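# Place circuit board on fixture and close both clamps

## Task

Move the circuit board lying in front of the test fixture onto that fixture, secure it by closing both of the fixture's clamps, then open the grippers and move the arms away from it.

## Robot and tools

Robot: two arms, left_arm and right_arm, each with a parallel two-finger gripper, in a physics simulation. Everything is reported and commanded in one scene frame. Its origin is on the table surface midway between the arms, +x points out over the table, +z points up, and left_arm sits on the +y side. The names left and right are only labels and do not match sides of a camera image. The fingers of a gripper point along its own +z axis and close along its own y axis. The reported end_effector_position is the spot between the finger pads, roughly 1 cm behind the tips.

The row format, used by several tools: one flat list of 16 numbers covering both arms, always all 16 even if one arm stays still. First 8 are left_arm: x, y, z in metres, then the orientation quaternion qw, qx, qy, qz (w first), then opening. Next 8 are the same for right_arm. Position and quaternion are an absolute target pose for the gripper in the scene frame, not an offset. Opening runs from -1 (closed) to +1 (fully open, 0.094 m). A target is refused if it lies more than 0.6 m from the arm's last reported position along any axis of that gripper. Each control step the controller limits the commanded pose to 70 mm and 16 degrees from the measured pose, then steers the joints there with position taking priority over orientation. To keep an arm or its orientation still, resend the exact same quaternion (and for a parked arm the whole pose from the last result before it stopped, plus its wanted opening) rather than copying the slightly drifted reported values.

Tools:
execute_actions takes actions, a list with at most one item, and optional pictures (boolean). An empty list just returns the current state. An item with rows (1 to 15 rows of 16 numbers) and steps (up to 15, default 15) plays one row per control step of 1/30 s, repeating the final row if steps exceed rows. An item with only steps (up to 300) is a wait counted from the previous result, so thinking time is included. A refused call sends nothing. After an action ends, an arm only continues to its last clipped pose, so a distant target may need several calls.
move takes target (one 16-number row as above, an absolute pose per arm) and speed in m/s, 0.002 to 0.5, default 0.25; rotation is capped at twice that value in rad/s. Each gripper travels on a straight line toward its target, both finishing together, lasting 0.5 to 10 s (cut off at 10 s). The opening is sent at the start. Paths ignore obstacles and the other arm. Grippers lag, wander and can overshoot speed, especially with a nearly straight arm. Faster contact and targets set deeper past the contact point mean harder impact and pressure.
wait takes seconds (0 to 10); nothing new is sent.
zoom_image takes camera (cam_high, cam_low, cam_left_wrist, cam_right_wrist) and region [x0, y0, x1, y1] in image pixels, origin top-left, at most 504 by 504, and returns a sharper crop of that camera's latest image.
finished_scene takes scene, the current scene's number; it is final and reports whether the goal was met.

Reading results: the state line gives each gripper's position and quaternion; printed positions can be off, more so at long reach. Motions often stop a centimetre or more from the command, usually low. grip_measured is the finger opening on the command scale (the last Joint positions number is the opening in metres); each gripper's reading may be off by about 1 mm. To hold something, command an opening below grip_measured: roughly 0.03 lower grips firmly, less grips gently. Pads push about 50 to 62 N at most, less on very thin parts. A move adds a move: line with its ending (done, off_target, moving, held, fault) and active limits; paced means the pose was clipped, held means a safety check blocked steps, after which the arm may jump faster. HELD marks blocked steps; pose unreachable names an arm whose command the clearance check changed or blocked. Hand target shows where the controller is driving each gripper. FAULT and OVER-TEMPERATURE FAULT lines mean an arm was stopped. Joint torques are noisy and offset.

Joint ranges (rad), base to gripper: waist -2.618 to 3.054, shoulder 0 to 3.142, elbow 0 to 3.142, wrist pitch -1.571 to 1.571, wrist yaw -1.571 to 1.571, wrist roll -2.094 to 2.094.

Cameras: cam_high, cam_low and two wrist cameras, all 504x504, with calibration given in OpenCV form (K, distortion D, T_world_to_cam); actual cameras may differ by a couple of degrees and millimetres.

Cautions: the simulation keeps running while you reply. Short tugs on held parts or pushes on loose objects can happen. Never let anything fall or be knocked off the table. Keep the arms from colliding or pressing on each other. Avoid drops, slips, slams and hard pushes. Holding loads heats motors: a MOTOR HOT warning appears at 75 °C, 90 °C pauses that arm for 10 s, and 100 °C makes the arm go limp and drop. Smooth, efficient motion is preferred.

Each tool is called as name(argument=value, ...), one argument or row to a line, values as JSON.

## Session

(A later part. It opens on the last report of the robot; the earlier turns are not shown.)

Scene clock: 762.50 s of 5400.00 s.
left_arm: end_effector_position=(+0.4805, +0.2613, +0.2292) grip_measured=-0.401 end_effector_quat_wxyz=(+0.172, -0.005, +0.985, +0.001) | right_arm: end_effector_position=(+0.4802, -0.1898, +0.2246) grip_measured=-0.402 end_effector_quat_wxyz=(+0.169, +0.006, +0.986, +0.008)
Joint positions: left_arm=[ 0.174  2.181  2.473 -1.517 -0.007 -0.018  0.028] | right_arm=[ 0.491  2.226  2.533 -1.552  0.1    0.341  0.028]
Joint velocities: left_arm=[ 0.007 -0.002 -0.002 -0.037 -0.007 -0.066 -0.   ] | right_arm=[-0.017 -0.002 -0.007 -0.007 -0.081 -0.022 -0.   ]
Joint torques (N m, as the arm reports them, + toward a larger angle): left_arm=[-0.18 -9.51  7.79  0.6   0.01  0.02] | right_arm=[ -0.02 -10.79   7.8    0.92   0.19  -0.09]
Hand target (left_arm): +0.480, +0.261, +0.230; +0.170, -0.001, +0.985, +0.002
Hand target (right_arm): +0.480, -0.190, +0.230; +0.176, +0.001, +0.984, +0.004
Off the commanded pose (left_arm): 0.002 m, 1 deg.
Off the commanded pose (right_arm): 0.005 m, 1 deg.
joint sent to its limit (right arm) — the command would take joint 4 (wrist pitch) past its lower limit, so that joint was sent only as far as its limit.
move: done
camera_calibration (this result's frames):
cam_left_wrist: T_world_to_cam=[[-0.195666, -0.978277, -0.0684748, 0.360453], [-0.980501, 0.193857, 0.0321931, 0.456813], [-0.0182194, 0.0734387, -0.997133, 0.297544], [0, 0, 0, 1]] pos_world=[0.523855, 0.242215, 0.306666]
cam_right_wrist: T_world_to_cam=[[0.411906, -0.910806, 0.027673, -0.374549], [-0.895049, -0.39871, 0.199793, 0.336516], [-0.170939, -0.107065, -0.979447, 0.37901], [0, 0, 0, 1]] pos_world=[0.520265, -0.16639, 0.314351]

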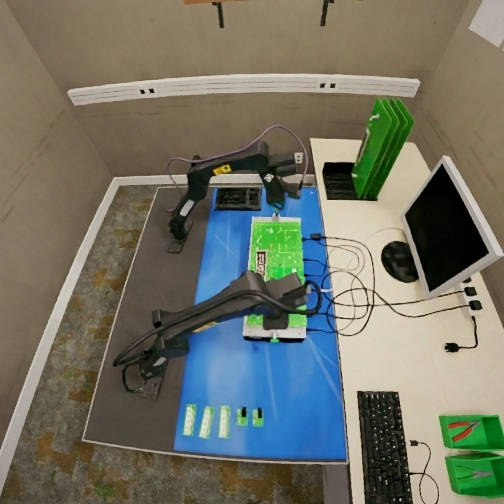

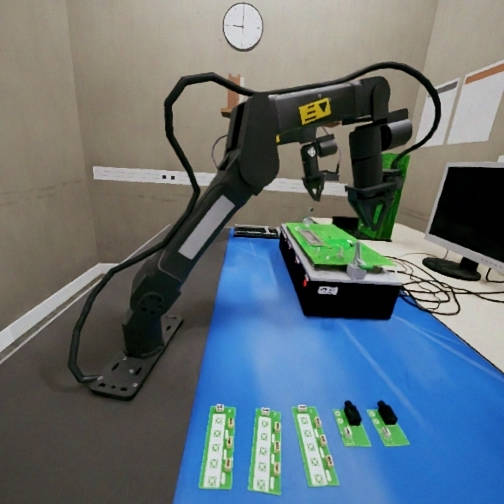

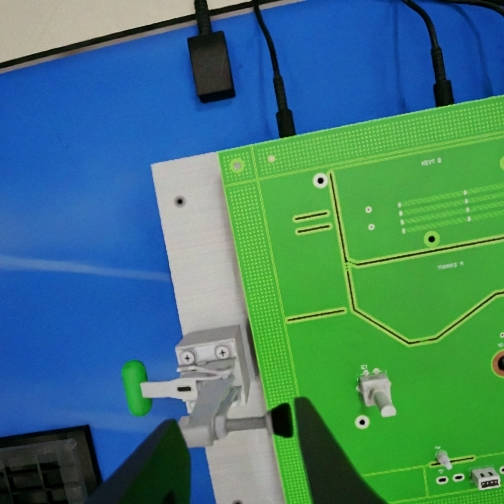

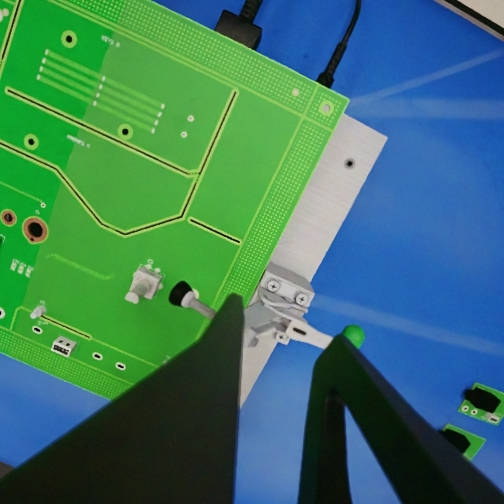

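move(
  target=[0.5,0.37,0.11,0.06,0,0.92,-0.38,-0.4,0.5,-0.29,0.16,0.06,0,0.92,0.38,-0.4],
)

Scene clock: 783.40 s of 5400.00 s.
left_arm: end_effector_position=(+0.4936, +0.3725, +0.1038) grip_measured=-0.401 end_effector_quat_wxyz=(+0.138, -0.041, +0.927, -0.346) | right_arm: end_effector_position=(+0.4933, -0.2937, +0.1461) grip_measured=-0.402 end_effector_quat_wxyz=(+0.045, +0.013, +0.928, +0.371)
Joint positions: left_arm=[ 0.651  2.576  2.505 -1.543  0.763  0.398  0.028] | right_arm=[-0.034  2.384  2.322 -1.552 -0.764 -0.169  0.028]
Joint velocities: left_arm=[-0.012  0.002 -0.002 -0.095  0.139  0.007 -0.001] | right_arm=[-0.022 -0.007  0.012 -0.037 -0.037 -0.022 -0.001]
Joint torques (N m, as the arm reports them, + toward a larger angle): left_arm=[ -0.09 -11.79   7.82  -0.01   0.67   0.09] | right_arm=[  0.13 -12.34   8.49   0.28  -0.68  -0.1 ]
Hand target (left_arm): +0.496, +0.370, +0.108; +0.146, -0.035, +0.924, -0.353
Hand target (right_arm): +0.496, -0.290, +0.157; +0.059, +0.003, +0.923, +0.380
Off the commanded pose (left_arm): 0.009 m, 11 deg.
Off the commanded pose (right_arm): 0.016 m, 3 deg.
joint sent to its limit (left arm) — the command would take joint 4 (wrist pitch) past its lower limit, so that joint was sent only as far as its limit.
joint sent to its limit (right arm) — the command would take joint 4 (wrist pitch) past its lower limit, so that joint was sent only as far as its limit.
After step 90, 15.67 s passed at rest.
move: off_target (left_arm, right_arm)
camera_calibration (this result's frames):
cam_left_wrist: T_world_to_cam=[[-0.229074, -0.772791, 0.591878, 0.334588], [-0.970668, 0.226945, -0.0793644, 0.446538], [-0.072992, -0.592698, -0.802111, 0.419505], [0, 0, 0, 1]] pos_world=[0.540706, 0.405867, 0.173893]
cam_right_wrist: T_world_to_cam=[[0.425751, -0.613501, -0.665096, -0.290675], [-0.810547, -0.585296, 0.0210329, 0.252213], [-0.402182, 0.530137, -0.746461, 0.560388], [0, 0, 0, 1]] pos_world=[0.553564, -0.327792, 0.219676]

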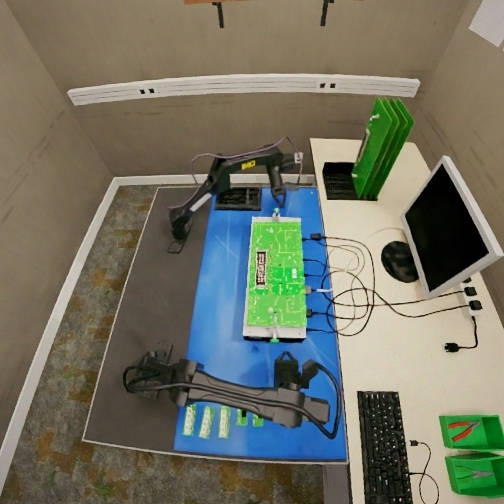

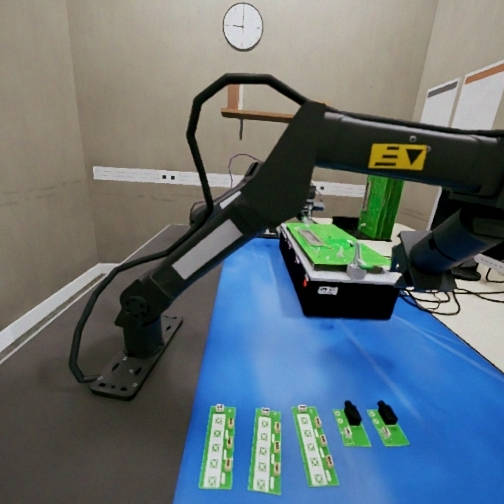

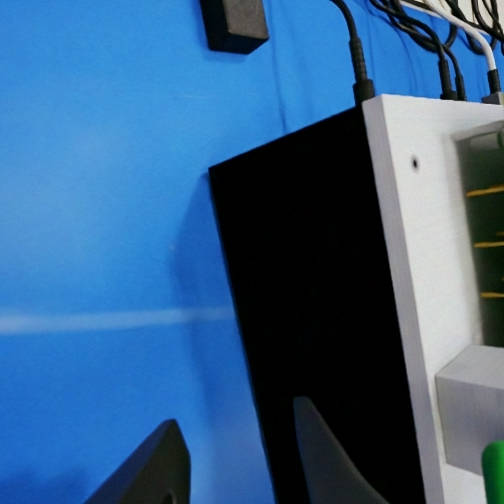

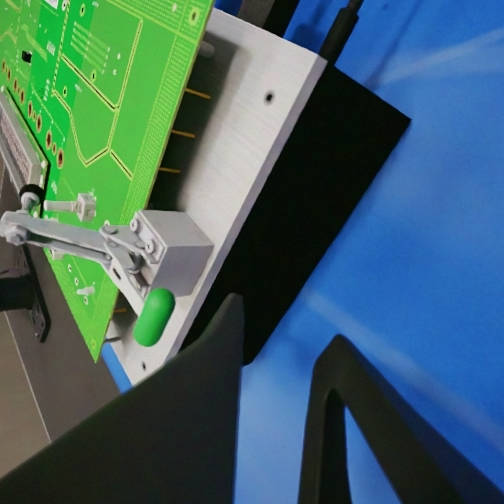

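move(
  target=[0.52,0.34,0.15,0.06,0,0.92,-0.38,-0.4,0.52,-0.27,0.15,0.06,0,0.92,0.38,-0.4],
)

zoom_image(
  camera="cam_right_wrist",
  region=[60,0,260,200],
)

zoom_image(
  camera="cam_left_wrist",
  region=[304,50,504,250],
)

Scene clock: 791.30 s of 5400.00 s.
left_arm: end_effector_position=(+0.5199, +0.3404, +0.1449) grip_measured=-0.401 end_effector_quat_wxyz=(+0.169, -0.043, +0.920, -0.350) | right_arm: end_effector_position=(+0.5179, -0.2735, +0.1431) grip_measured=-0.402 end_effector_quat_wxyz=(+0.058, +0.002, +0.927, +0.372)
Joint positions: left_arm=[ 0.578  2.576  2.655 -1.546  0.794  0.259  0.028] | right_arm=[ 0.015  2.486  2.492 -1.552 -0.771 -0.117  0.028]
Joint velocities: left_arm=[-0.007 -0.022 -0.007  0.081 -0.007 -0.022 -0.001] | right_arm=[-0.012 -0.002 -0.002  0.022  0.081 -0.022  0.   ]
Joint torques (N m, as the arm reports them, + toward a larger angle): left_arm=[  0.35 -12.21   7.3    0.19   0.73  -0.05] | right_arm=[  0.13 -12.16   8.56   0.37  -0.66   0.07]
Hand target (left_arm): +0.521, +0.340, +0.150; +0.173, -0.046, +0.916, -0.358
Hand target (right_arm): +0.520, -0.270, +0.150; +0.063, +0.001, +0.922, +0.381
Off the commanded pose (left_arm): 0.005 m, 14 deg.
Off the commanded pose (right_arm): 0.008 m, 1 deg.
joint sent to its limit (left arm) — the command would take joint 4 (wrist pitch) past its lower limit, so that joint was sent only as far as its limit.
joint sent to its limit (right arm) — the command would take joint 4 (wrist pitch) past its lower limit, so that joint was sent only as far as its limit.
After step 90, 3.97 s passed at rest.
move: off_target (left_arm)
camera_calibration (this result's frames):
cam_left_wrist: T_world_to_cam=[[-0.244581, -0.772422, 0.586127, 0.300201], [-0.969556, 0.202247, -0.138049, 0.498962], [-0.0119107, -0.602047, -0.798372, 0.4063], [0, 0, 0, 1]] pos_world=[0.562034, 0.37558, 0.217303]
cam_right_wrist: T_world_to_cam=[[0.454656, -0.607457, -0.651371, -0.306025], [-0.803654, -0.595067, -0.00600019, 0.281623], [-0.383964, 0.526205, -0.758736, 0.548657], [0, 0, 0, 1]] pos_world=[0.576128, -0.307018, 0.21864]

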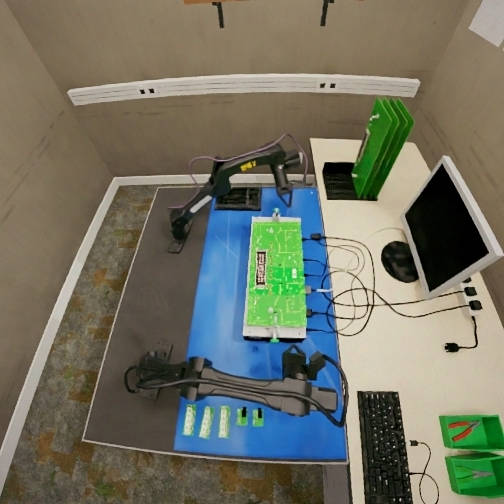

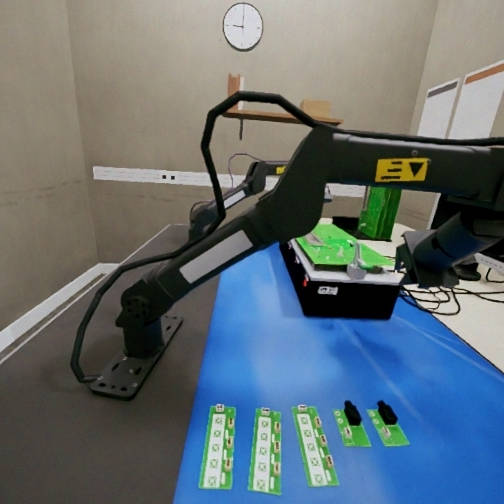

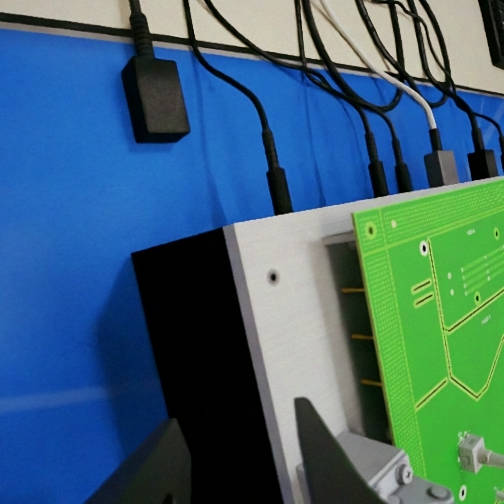

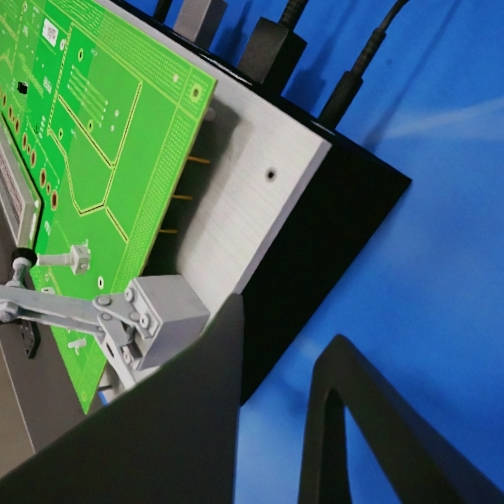

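Region (60, 0, 260, 200) of cam_right_wrist's 504x504 image, scaled by 2.520, with more detail than that image has.

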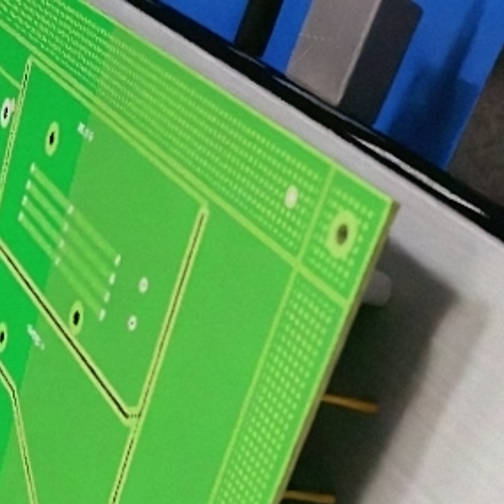

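Region (304, 50, 504, 250) of cam_left_wrist's 504x504 image, scaled by 2.520, with more detail than that image has.

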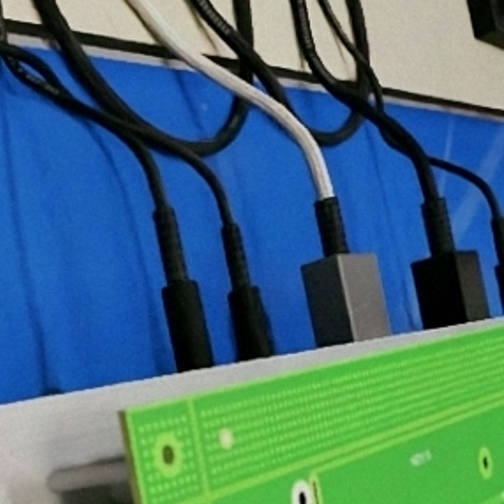

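move(
  target=[0.40,0.34,0.15,0.06,0,0.92,-0.38,-0.4,0.40,-0.27,0.15,0.06,0,0.92,0.38,-0.4],
)

Scene clock: 803.13 s of 5400.00 s.
left_arm: end_effector_position=(+0.4020, +0.3396, +0.1451) grip_measured=-0.401 end_effector_quat_wxyz=(+0.097, -0.024, +0.926, -0.364) | right_arm: end_effector_position=(+0.4014, -0.2693, +0.1475) grip_measured=-0.402 end_effector_quat_wxyz=(+0.053, -0.003, +0.927, +0.372)
Joint positions: left_arm=[ 0.679  2.179  1.964 -1.555  0.751  0.524  0.028] | right_arm=[-0.015  1.927  1.605 -1.271 -0.77  -0.176  0.028]
Joint velocities: left_arm=[-0.002 -0.007  0.012 -0.037  0.007 -0.007 -0.001] | right_arm=[-0.012 -0.002  0.002  0.007 -0.007 -0.051 -0.002]
Joint torques (N m, as the arm reports them, + toward a larger angle): left_arm=[ -0.04 -11.57   4.53  -0.18   0.54   0.02] | right_arm=[ -0.57 -10.31   4.83   0.44  -0.64   0.02]
Hand target (left_arm): +0.399, +0.337, +0.149; +0.101, -0.018, +0.926, -0.364
Hand target (right_arm): +0.400, -0.269, +0.151; +0.059, -0.000, +0.923, +0.381
Off the commanded pose (left_arm): 0.005 m, 5 deg.
Off the commanded pose (right_arm): 0.003 m, 1 deg.
joint sent to its limit (left arm) — the command would take joint 4 (wrist pitch) past its lower limit, so that joint was sent only as far as its limit.
After step 90, 7.60 s passed at rest.
move: off_target (left_arm)
camera_calibration (this result's frames):
cam_left_wrist: T_world_to_cam=[[-0.240614, -0.737771, 0.630713, 0.250875], [-0.957157, 0.288209, -0.0280201, 0.334731], [-0.161105, -0.610434, -0.77551, 0.464067], [0, 0, 0, 1]] pos_world=[0.455518, 0.371898, 0.211038]
cam_right_wrist: T_world_to_cam=[[0.458518, -0.602117, -0.653618, -0.247423], [-0.796298, -0.604902, -0.00136991, 0.184262], [-0.39455, 0.521103, -0.756824, 0.507605], [0, 0, 0, 1]] pos_world=[0.460451, -0.302032, 0.2227]

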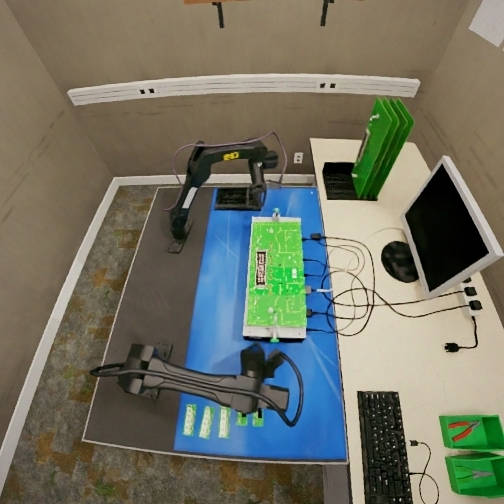

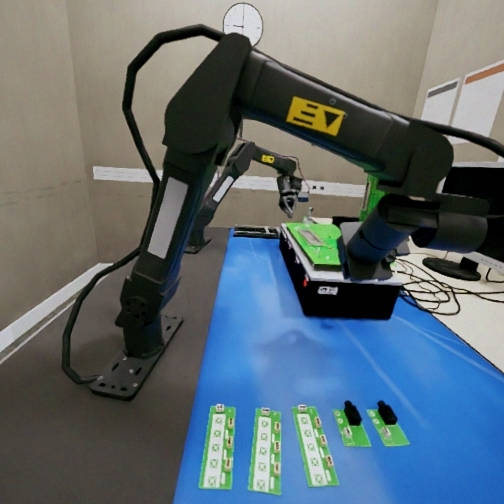

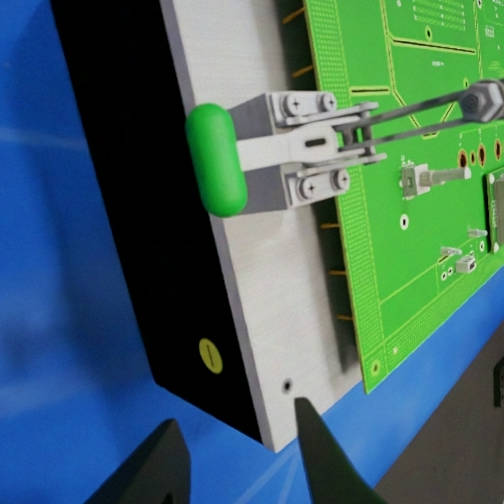

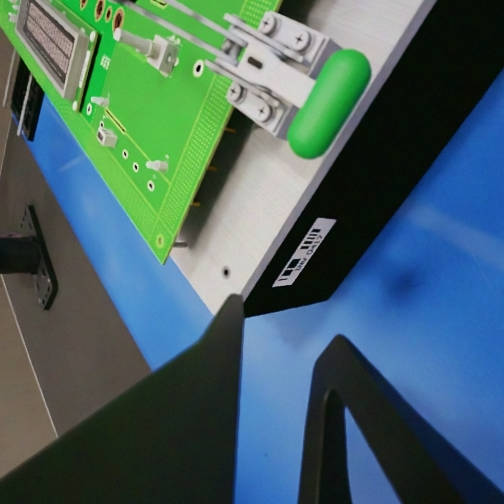

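zoom_image(
  camera="cam_right_wrist",
  region=[120,190,240,310],
)

zoom_image(
  camera="cam_left_wrist",
  region=[300,300,420,420],
)

Region (120, 190, 240, 310) of cam_right_wrist's 504x504 image, scaled by 4.200, with more detail than that image has.

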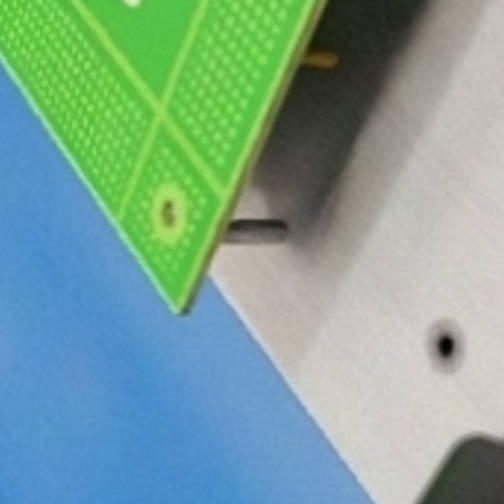

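Region (300, 300, 420, 420) of cam_left_wrist's 504x504 image, scaled by 4.200, with more detail than that image has.

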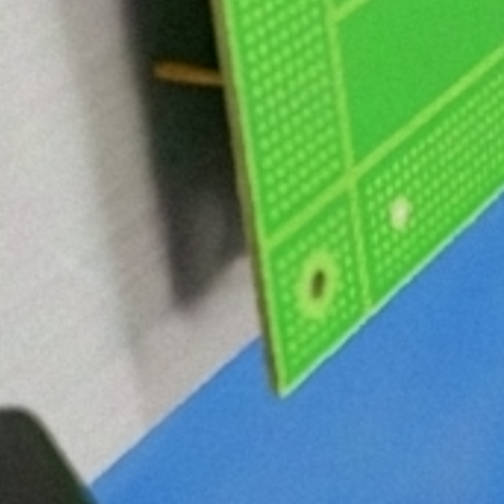

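move(
  target=[0.452,0.211,0.2,0.11,0,0.994,0,-0.4,0.44,-0.139,0.2,0.11,0,0.994,0,-0.4],
)

move(
  target=[0.452,0.211,0.127,0.09,0,0.996,0,-0.4,0.44,-0.139,0.127,0.09,0,0.996,0,-0.4],
  speed=0.08,
)

Scene clock: 818.90 s of 5400.00 s.
left_arm: end_effector_position=(+0.4553, +0.2095, +0.2027) grip_measured=-0.401 end_effector_quat_wxyz=(+0.114, +0.006, +0.993, -0.005) | right_arm: end_effector_position=(+0.4404, -0.1369, +0.1957) grip_measured=-0.402 end_effector_quat_wxyz=(+0.118, -0.003, +0.993, +0.005)
Joint positions: left_arm=[ 0.054  2.158  2.353 -1.539 -0.018 -0.114  0.028] | right_arm=[ 0.629  2.206  2.402 -1.551  0.099  0.467  0.028]
Joint velocities: left_arm=[-0.007  0.002 -0.017 -0.007 -0.022  0.007  0.001] | right_arm=[ 0.007  0.007  0.007 -0.11   0.007 -0.051  0.001]
Joint torques (N m, as the arm reports them, + toward a larger angle): left_arm=[ 0.29 -8.82  7.54  0.41 -0.12 -0.11] | right_arm=[ -0.23 -10.43   8.49   0.72   0.19   0.13]
Hand target (left_arm): +0.456, +0.212, +0.201; +0.109, +0.001, +0.994, -0.001
Hand target (right_arm): +0.444, -0.139, +0.201; +0.127, +0.003, +0.992, +0.003
Off the commanded pose (left_arm): 0.005 m, 1 deg.
Off the commanded pose (right_arm): 0.005 m, 1 deg.
joint sent to its limit (left arm) — the command would take joint 4 (wrist pitch) past its lower limit, so that joint was sent only as far as its limit.
joint sent to its limit (right arm) — the command would take joint 4 (wrist pitch) past its lower limit, so that joint was sent only as far as its limit.
After step 90, 10.47 s passed at rest.
move: done
camera_calibration (this result's frames):
cam_left_wrist: T_world_to_cam=[[-0.226601, -0.973343, -0.0354281, 0.309309], [-0.964736, 0.219298, 0.145579, 0.407521], [-0.133929, 0.0671671, -0.988712, 0.326808], [0, 0, 0, 1]] pos_world=[0.507009, 0.189745, 0.27475]
cam_right_wrist: T_world_to_cam=[[0.428649, -0.903435, -0.00811739, -0.308505], [-0.862493, -0.411866, 0.294061, 0.293218], [-0.269008, -0.119048, -0.955752, 0.386524], [0, 0, 0, 1]] pos_world=[0.489117, -0.111932, 0.280693]

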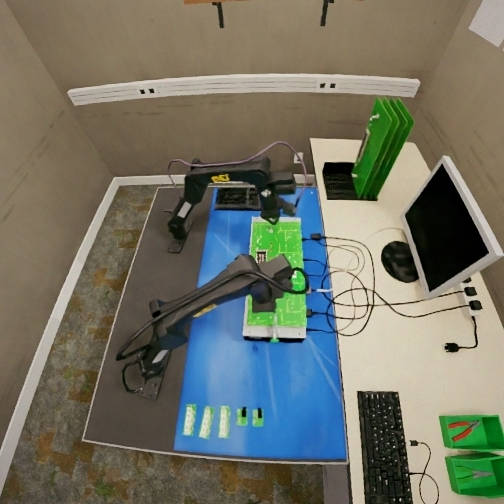

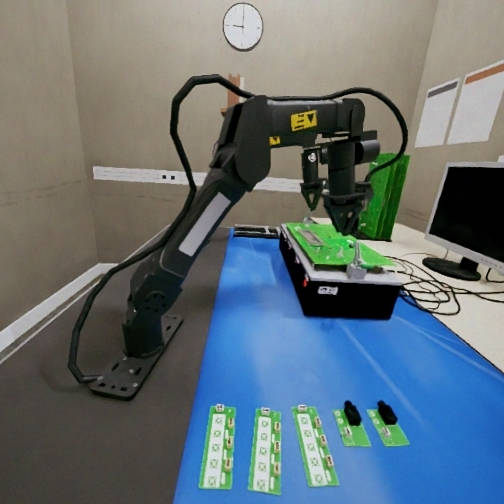

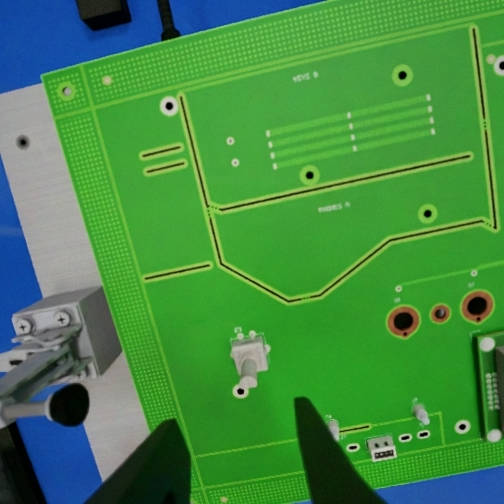

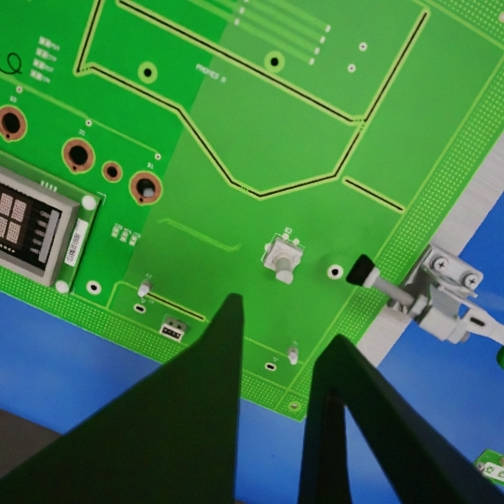

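Scene clock: 820.10 s of 5400.00 s.
left_arm: end_effector_position=(+0.4497, +0.2102, +0.1357) grip_measured=-0.401 end_effector_quat_wxyz=(+0.090, +0.005, +0.996, -0.002) | right_arm: end_effector_position=(+0.4376, -0.1378, +0.1382) grip_measured=-0.402 end_effector_quat_wxyz=(+0.096, -0.004, +0.995, -0.005)
Joint positions: left_arm=[ 0.054  2.089  1.977 -1.279 -0.018 -0.117  0.028] | right_arm=[ 0.629  2.156  2.09  -1.338  0.096  0.467  0.028]
Joint velocities: left_arm=[-0.007 -0.017  0.007  0.066  0.022 -0.007 -0.   ] | right_arm=[-0.007  0.012 -0.007 -0.037  0.051 -0.051 -0.002]
Joint torques (N m, as the arm reports them, + toward a larger angle): left_arm=[ 0.29 -9.81  4.28  0.71 -0.06 -0.1 ] | right_arm=[ -0.74 -10.65   3.83   1.1   -0.02   0.01]
Hand target (left_arm): +0.451, +0.211, +0.127; +0.089, +0.000, +0.996, -0.000
Hand target (right_arm): +0.439, -0.140, +0.127; +0.089, -0.000, +0.996, -0.001
Off the commanded pose (left_arm): 0.009 m, 1 deg.
Off the commanded pose (right_arm): 0.011 m, 1 deg.
move: off_target (right_arm)
camera_calibration (this result's frames):
cam_left_wrist: T_world_to_cam=[[-0.224876, -0.973924, -0.0300335, 0.304995], [-0.957472, 0.215149, 0.192245, 0.403052], [-0.180771, 0.0719876, -0.980887, 0.278789], [0, 0, 0, 1]] pos_world=[0.504894, 0.190257, 0.205136]
cam_right_wrist: T_world_to_cam=[[0.42845, -0.903519, -0.00919969, -0.308324], [-0.84825, -0.405707, 0.340403, 0.295554], [-0.311293, -0.138042, -0.940235, 0.344381], [0, 0, 0, 1]] pos_world=[0.490008, -0.111129, 0.220355]

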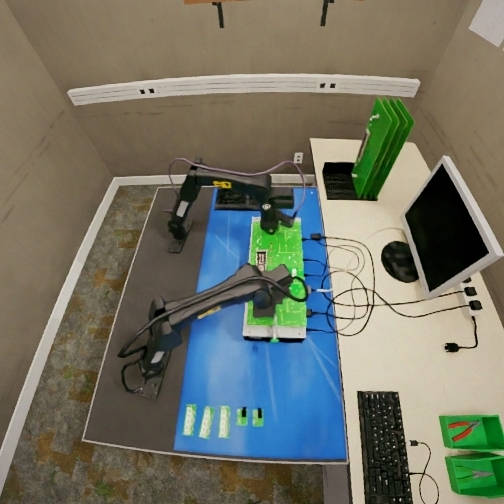

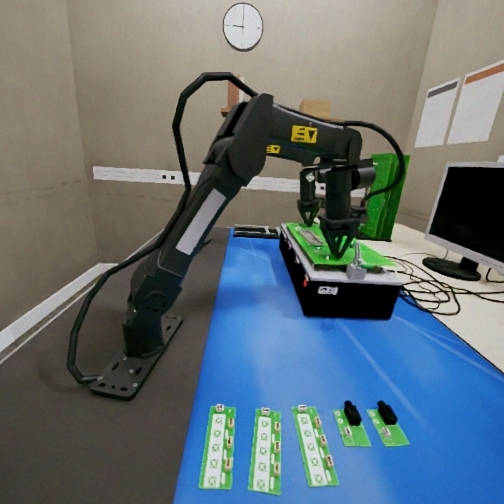

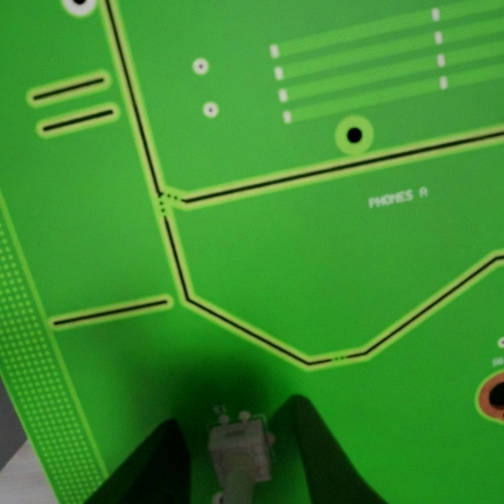

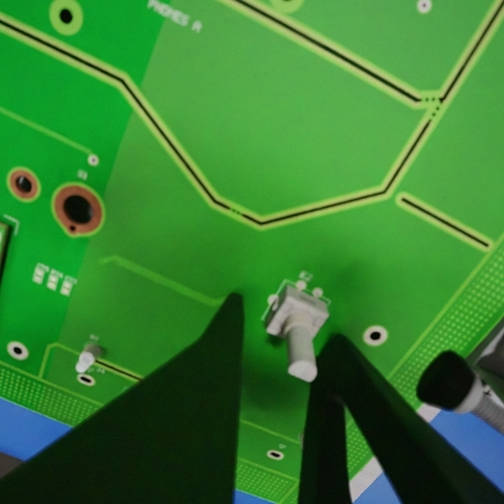

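move(
  target=[0.452,0.211,0.127,0.09,0,0.996,0,-0.4,0.444,-0.145,0.145,0.09,0,0.996,0,-0.4],
  speed=0.05,
)

move(
  target=[0.452,0.211,0.127,0.09,0,0.996,0,-0.4,0.444,-0.145,0.125,0.09,0,0.996,0,-0.4],
  speed=0.05,
)

move(
  target=[0.452,0.211,0.127,0.09,0,0.996,0,-0.84,0.444,-0.145,0.125,0.09,0,0.996,0,-0.84],
)

Scene clock: 829.40 s of 5400.00 s.
left_arm: end_effector_position=(+0.4503, +0.2101, +0.1358) grip_measured=-0.401 end_effector_quat_wxyz=(+0.091, +0.005, +0.996, -0.002) | right_arm: end_effector_position=(+0.4403, -0.1458, +0.1402) grip_measured=-0.402 end_effector_quat_wxyz=(+0.088, +0.001, +0.996, -0.006)
Joint positions: left_arm=[ 0.054  2.089  1.977 -1.277 -0.018 -0.117  0.028] | right_arm=[ 0.609  2.173  2.128 -1.375  0.09   0.458  0.028]
Joint velocities: left_arm=[ 0.017 -0.022  0.002  0.037 -0.037  0.037  0.   ] | right_arm=[-0.027 -0.007  0.007  0.066 -0.095  0.007  0.   ]
Joint torques (N m, as the arm reports them, + toward a larger angle): left_arm=[ 0.05 -9.59  4.55  0.7  -0.06 -0.17] | right_arm=[ -0.39 -10.29   8.67   0.65  -0.01  -0.1 ]
Hand target (left_arm): +0.452, +0.211, +0.127; +0.090, +0.000, +0.996, +0.000
Hand target (right_arm): +0.444, -0.145, +0.145; +0.090, -0.000, +0.996, -0.000
Off the commanded pose (left_arm): 0.009 m, 1 deg.
Off the commanded pose (right_arm): 0.006 m, 1 deg.
After step 90, 5.43 s passed at rest.
move: done
camera_calibration (this result's frames):
cam_left_wrist: T_world_to_cam=[[-0.224807, -0.973933, -0.0302575, 0.305054], [-0.957906, 0.215205, 0.190008, 0.404067], [-0.178544, 0.0716991, -0.981316, 0.27811], [0, 0, 0, 1]] pos_world=[0.505291, 0.190205, 0.205368]
cam_right_wrist: T_world_to_cam=[[0.418339, -0.908189, -0.0135776, -0.312345], [-0.84686, -0.395406, 0.355643, 0.292618], [-0.32836, -0.137281, -0.934523, 0.352866], [0, 0, 0, 1]] pos_world=[0.494339, -0.119524, 0.221453]

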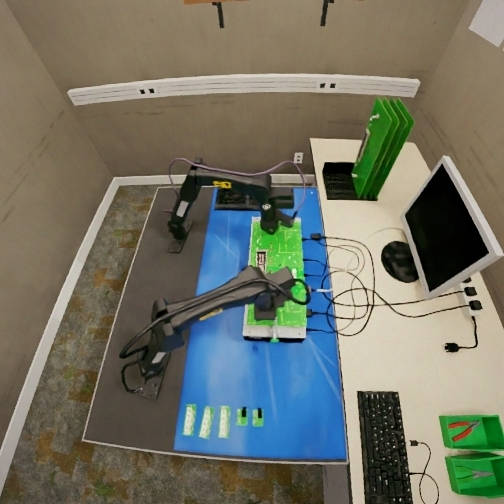

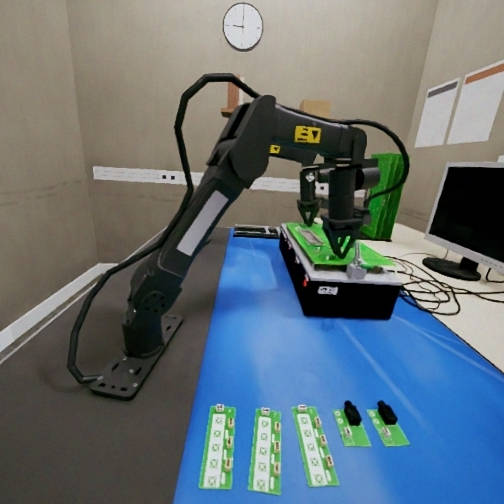

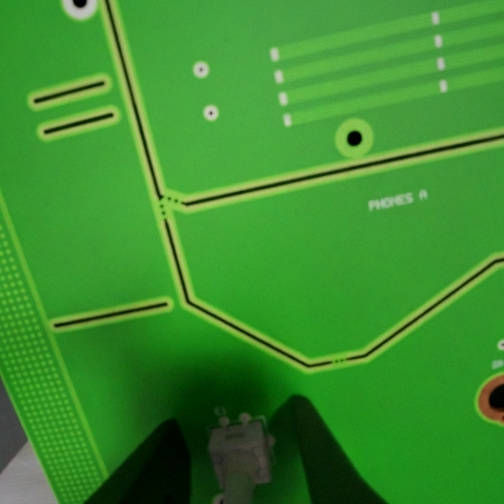

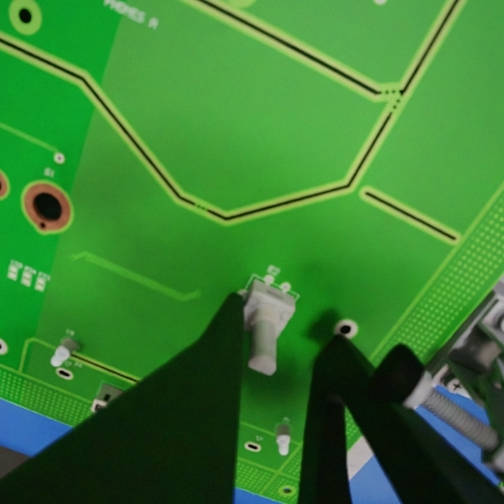

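Scene clock: 830.10 s of 5400.00 s.
left_arm: end_effector_position=(+0.4507, +0.2101, +0.1359) grip_measured=-0.401 end_effector_quat_wxyz=(+0.092, +0.005, +0.996, -0.002) | right_arm: end_effector_position=(+0.4427, -0.1445, +0.1382) grip_measured=-0.402 end_effector_quat_wxyz=(+0.097, +0.002, +0.995, -0.001)
Joint positions: left_arm=[ 0.054  2.089  1.977 -1.276 -0.018 -0.117  0.028] | right_arm=[ 0.609  2.158  2.093 -1.333  0.089  0.458  0.028]
Joint velocities: left_arm=[-0.002  0.002 -0.007 -0.022  0.022  0.022 -0.   ] | right_arm=[-0.017  0.017 -0.012  0.037 -0.007  0.007  0.001]
Joint torques (N m, as the arm reports them, + toward a larger angle): left_arm=[ 0.14 -9.63  4.55  0.65 -0.08 -0.14] | right_arm=[ -0.43 -10.28   3.55   1.06  -0.06  -0.06]
Hand target (left_arm): +0.452, +0.211, +0.127; +0.090, +0.000, +0.996, +0.000
Hand target (right_arm): +0.443, -0.145, +0.125; +0.089, +0.000, +0.996, -0.000
Off the commanded pose (left_arm): 0.009 m, 1 deg.
Off the commanded pose (right_arm): 0.013 m, 1 deg.
move: off_target (right_arm)
camera_calibration (this result's frames):
cam_left_wrist: T_world_to_cam=[[-0.224762, -0.973939, -0.0304067, 0.305094], [-0.958192, 0.215242, 0.188516, 0.404742], [-0.177058, 0.0715066, -0.981599, 0.277656], [0, 0, 0, 1]] pos_world=[0.505556, 0.190171, 0.205524]
cam_right_wrist: T_world_to_cam=[[0.418714, -0.907995, -0.0149747, -0.312096], [-0.853188, -0.398982, 0.335982, 0.300912], [-0.311044, -0.127904, -0.941749, 0.346635], [0, 0, 0, 1]] pos_world=[0.495233, -0.118987, 0.220668]

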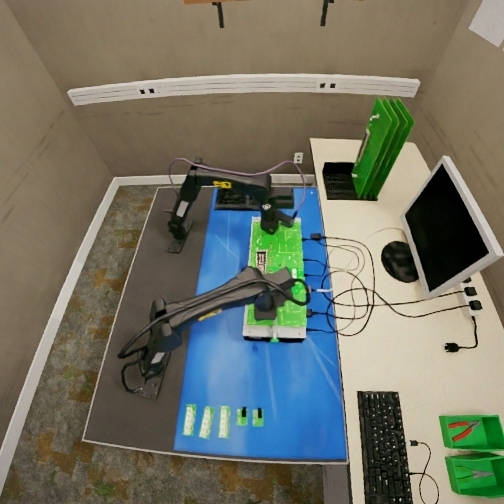

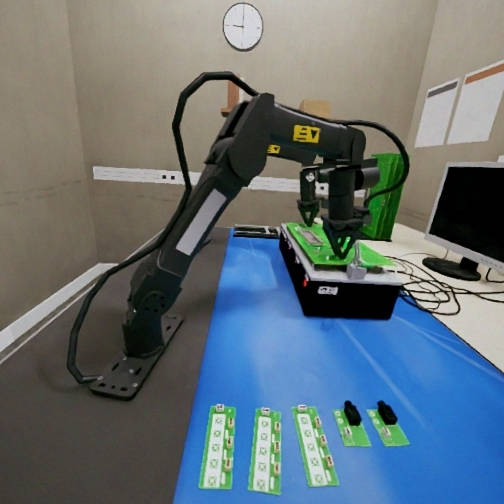

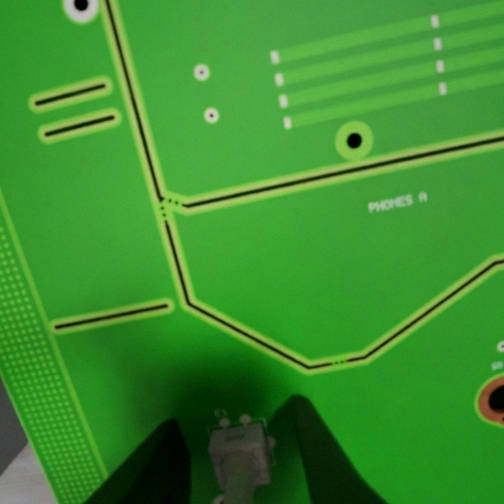

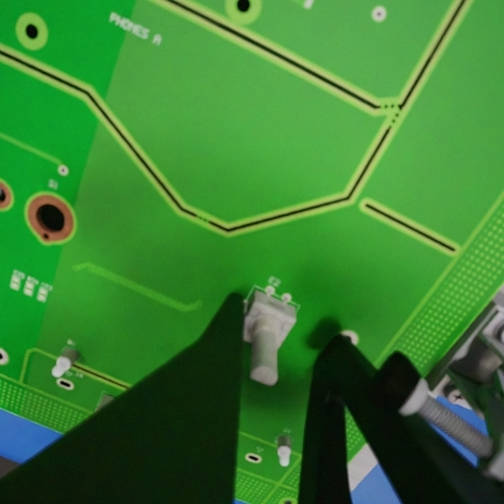

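Scene clock: 830.80 s of 5400.00 s.
left_arm: end_effector_position=(+0.4513, +0.2108, +0.1360) grip_measured=-0.769 end_effector_quat_wxyz=(+0.093, +0.004, +0.996, -0.001) | right_arm: end_effector_position=(+0.4430, -0.1394, +0.1386) grip_measured=-0.786 end_effector_quat_wxyz=(+0.099, -0.001, +0.995, +0.007)
Joint positions: left_arm=[ 0.054  2.089  1.977 -1.273 -0.022 -0.118  0.011] | right_arm=[ 0.613  2.158  2.093 -1.323  0.076  0.458  0.01 ]
Joint velocities: left_arm=[-0.007 -0.002 -0.002 -0.037 -0.022  0.007 -0.001] | right_arm=[ 0.007 -0.012  0.002 -0.007 -0.022 -0.007 -0.   ]
Joint torques (N m, as the arm reports them, + toward a larger angle): left_arm=[-0.08 -9.45  4.49  0.7  -0.01 -0.11] | right_arm=[ -0.78 -10.44   3.6    1.02   0.08  -0.06]
Hand target (left_arm): +0.452, +0.211, +0.127; +0.090, +0.000, +0.996, -0.000
Hand target (right_arm): +0.444, -0.145, +0.125; +0.089, +0.000, +0.996, -0.000
Off the commanded pose (left_arm): 0.009 m, 1 deg.
Off the commanded pose (right_arm): 0.015 m, 1 deg.
move: off_target (right_arm)
camera_calibration (this result's frames):
cam_left_wrist: T_world_to_cam=[[-0.223254, -0.974157, -0.0342906, 0.305891], [-0.95902, 0.213217, 0.186599, 0.406248], [-0.174466, 0.0745444, -0.981838, 0.276055], [0, 0, 0, 1]] pos_world=[0.506053, 0.190789, 0.205725]
cam_right_wrist: T_world_to_cam=[[0.424628, -0.904943, -0.0277397, -0.308098], [-0.851909, -0.40974, 0.326134, 0.302403], [-0.306499, -0.114854, -0.944916, 0.348053], [0, 0, 0, 1]] pos_world=[0.495125, -0.114929, 0.22171]

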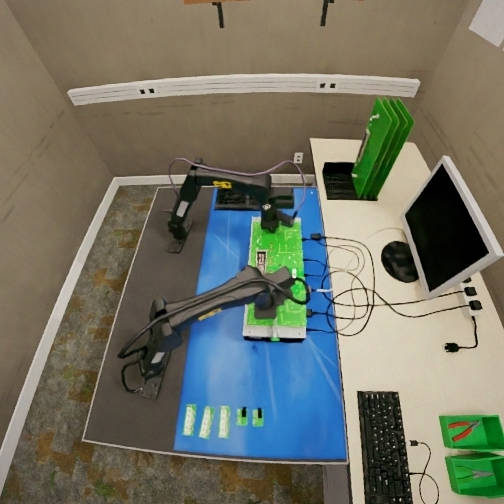

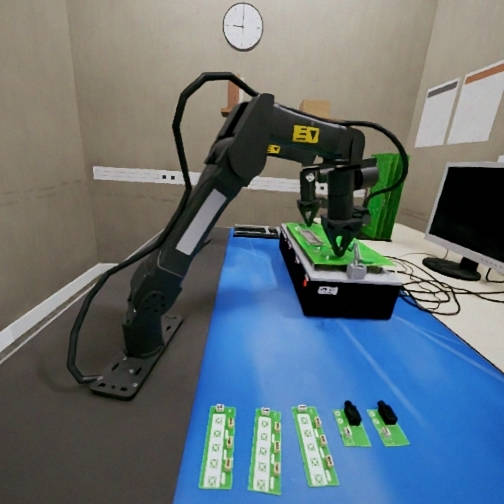

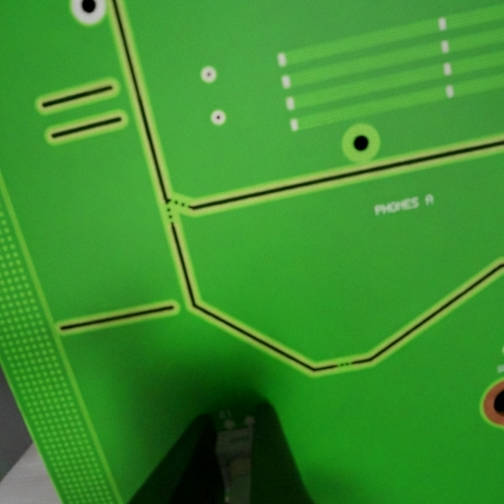

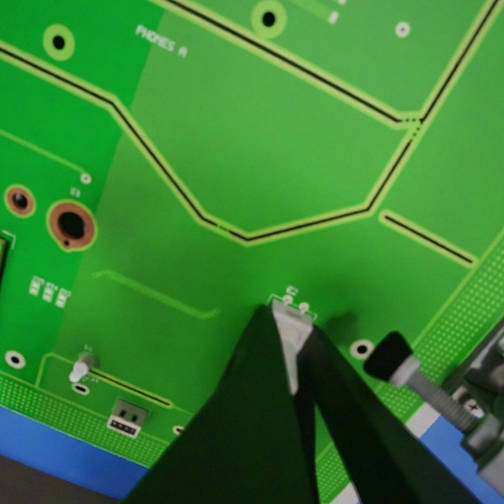

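execute_actions(
  actions=[
    {"rows":[[0.450,0.211,0.131,0.09,0,0.996,0,-0.84,0.441,-0.139,0.132,0.09,0,0.996,0,-0.84],[0.450,0.211,0.131,0.09,0,0.996,0,-0.84,0.441,-0.139,0.132,0.09,0,0.996,0,-0.84],[0.450,0.211,0.131,0.09,0,0.996,0,-0.84,0.441,-0.139,0.132,0.09,0,0.996,0,-0.84],[0.448,0.211,0.131,0.09,0,0.996,0,-0.84,0.439,-0.139,0.132,0.09,0,0.996,0,-0.84],[0.448,0.211,0.131,0.09,0,0.996,0,-0.84,0.439,-0.139,0.132,0.09,0,0.996,0,-0.84],[0.448,0.211,0.131,0.09,0,0.996,0,-0.84,0.439,-0.139,0.132,0.09,0,0.996,0,-0.84],[0.446,0.211,0.131,0.09,0,0.996,0,-0.84,0.437,-0.139,0.132,0.09,0,0.996,0,-0.84]]},
  ],
  pictures=false,
)

execute_actions(
  actions=[
    {"rows":[[0.444,0.211,0.131,0.09,0,0.996,0,-0.84,0.435,-0.139,0.132,0.09,0,0.996,0,-0.84]]},
  ],
  pictures=false,
)

Scene clock: 842.20 s of 5400.00 s.
left_arm: end_effector_position=(+0.4511, +0.2109, +0.1361) grip_measured=-0.769 end_effector_quat_wxyz=(+0.098, +0.003, +0.995, -0.001) | right_arm: end_effector_position=(+0.4429, -0.1393, +0.1386) grip_measured=-0.786 end_effector_quat_wxyz=(+0.099, +0.000, +0.995, +0.007)
Joint positions: left_arm=[ 0.054  2.078  1.96  -1.258 -0.022 -0.119  0.011] | right_arm=[ 0.613  2.158  2.093 -1.323  0.076  0.461  0.01 ]
Joint velocities: left_arm=[-0.027 -0.002 -0.012 -0.037  0.007 -0.125 -0.001] | right_arm=[-0.012  0.007 -0.002  0.051  0.022  0.066  0.   ]
Joint torques (N m, as the arm reports them, + toward a larger angle): left_arm=[ -0.27 -10.51   4.55   0.52  -0.04  -0.1 ] | right_arm=[  0.46 -11.35   4.39   0.8    0.12   0.09]
Hand target (left_arm): +0.446, +0.211, +0.131; +0.090, -0.000, +0.996, -0.000
Hand target (right_arm): +0.437, -0.139, +0.132; +0.090, -0.000, +0.996, -0.000
Off the commanded pose (left_arm): 0.007 m, 1 deg.
Off the commanded pose (right_arm): 0.009 m, 1 deg.
Steps of this call (steps 1 to 90: nothing new was sent; then 7.90 s passed at rest; steps 91 to 105: all 15 steps of this action). Readings (end_effector_position):
91: left_arm (+0.4513, +0.2108, +0.1360) | right_arm (+0.4430, -0.1395, +0.1386)
92: left_arm (+0.4513, +0.2108, +0.1360) | right_arm (+0.4430, -0.1395, +0.1386)
94: left_arm (+0.4513, +0.2108, +0.1360) | right_arm (+0.4430, -0.1395, +0.1386)
98: left_arm (+0.4512, +0.2109, +0.1361) | right_arm (+0.4429, -0.1393, +0.1386)
105: the state above

Scene clock: 842.70 s of 5400.00 s.
left_arm: end_effector_position=(+0.4510, +0.2109, +0.1361) grip_measured=-0.769 end_effector_quat_wxyz=(+0.101, +0.003, +0.995, -0.002) | right_arm: end_effector_position=(+0.4428, -0.1393, +0.1386) grip_measured=-0.786 end_effector_quat_wxyz=(+0.100, +0.001, +0.995, +0.008)
Joint positions: left_arm=[ 0.054  2.07   1.946 -1.246 -0.022 -0.12   0.011] | right_arm=[ 0.613  2.153  2.084 -1.316  0.076  0.463  0.01 ]
Joint velocities: left_arm=[-0.002 -0.002 -0.002 -0.022  0.066 -0.081 -0.001] | right_arm=[ 0.002  0.007 -0.012 -0.037 -0.007  0.051  0.002]
Joint torques (N m, as the arm reports them, + toward a larger angle): left_arm=[ -0.22 -10.5    4.36   0.5    0.01  -0.12] | right_arm=[  0.59 -11.61   4.08   0.78   0.13   0.09]
Hand target (left_arm): +0.444, +0.211, +0.131; +0.090, +0.000, +0.996, -0.000
Hand target (right_arm): +0.435, -0.139, +0.132; +0.090, -0.000, +0.996, -0.000
Off the commanded pose (left_arm): 0.009 m, 1 deg.
Off the commanded pose (right_arm): 0.010 m, 1 deg.
Steps of this call (steps 1 to 15: all 15 steps of this action). Readings (end_effector_position):
1: left_arm (+0.4510, +0.2109, +0.1361) | right_arm (+0.4429, -0.1393, +0.1386)
2: left_arm (+0.4510, +0.2109, +0.1361) | right_arm (+0.4427, -0.1394, +0.1385)
4: left_arm (+0.4510, +0.2109, +0.1361) | right_arm (+0.4427, -0.1394, +0.1386)
8: left_arm (+0.4510, +0.2109, +0.1361) | right_arm (+0.4427, -0.1394, +0.1385)
15: the state above


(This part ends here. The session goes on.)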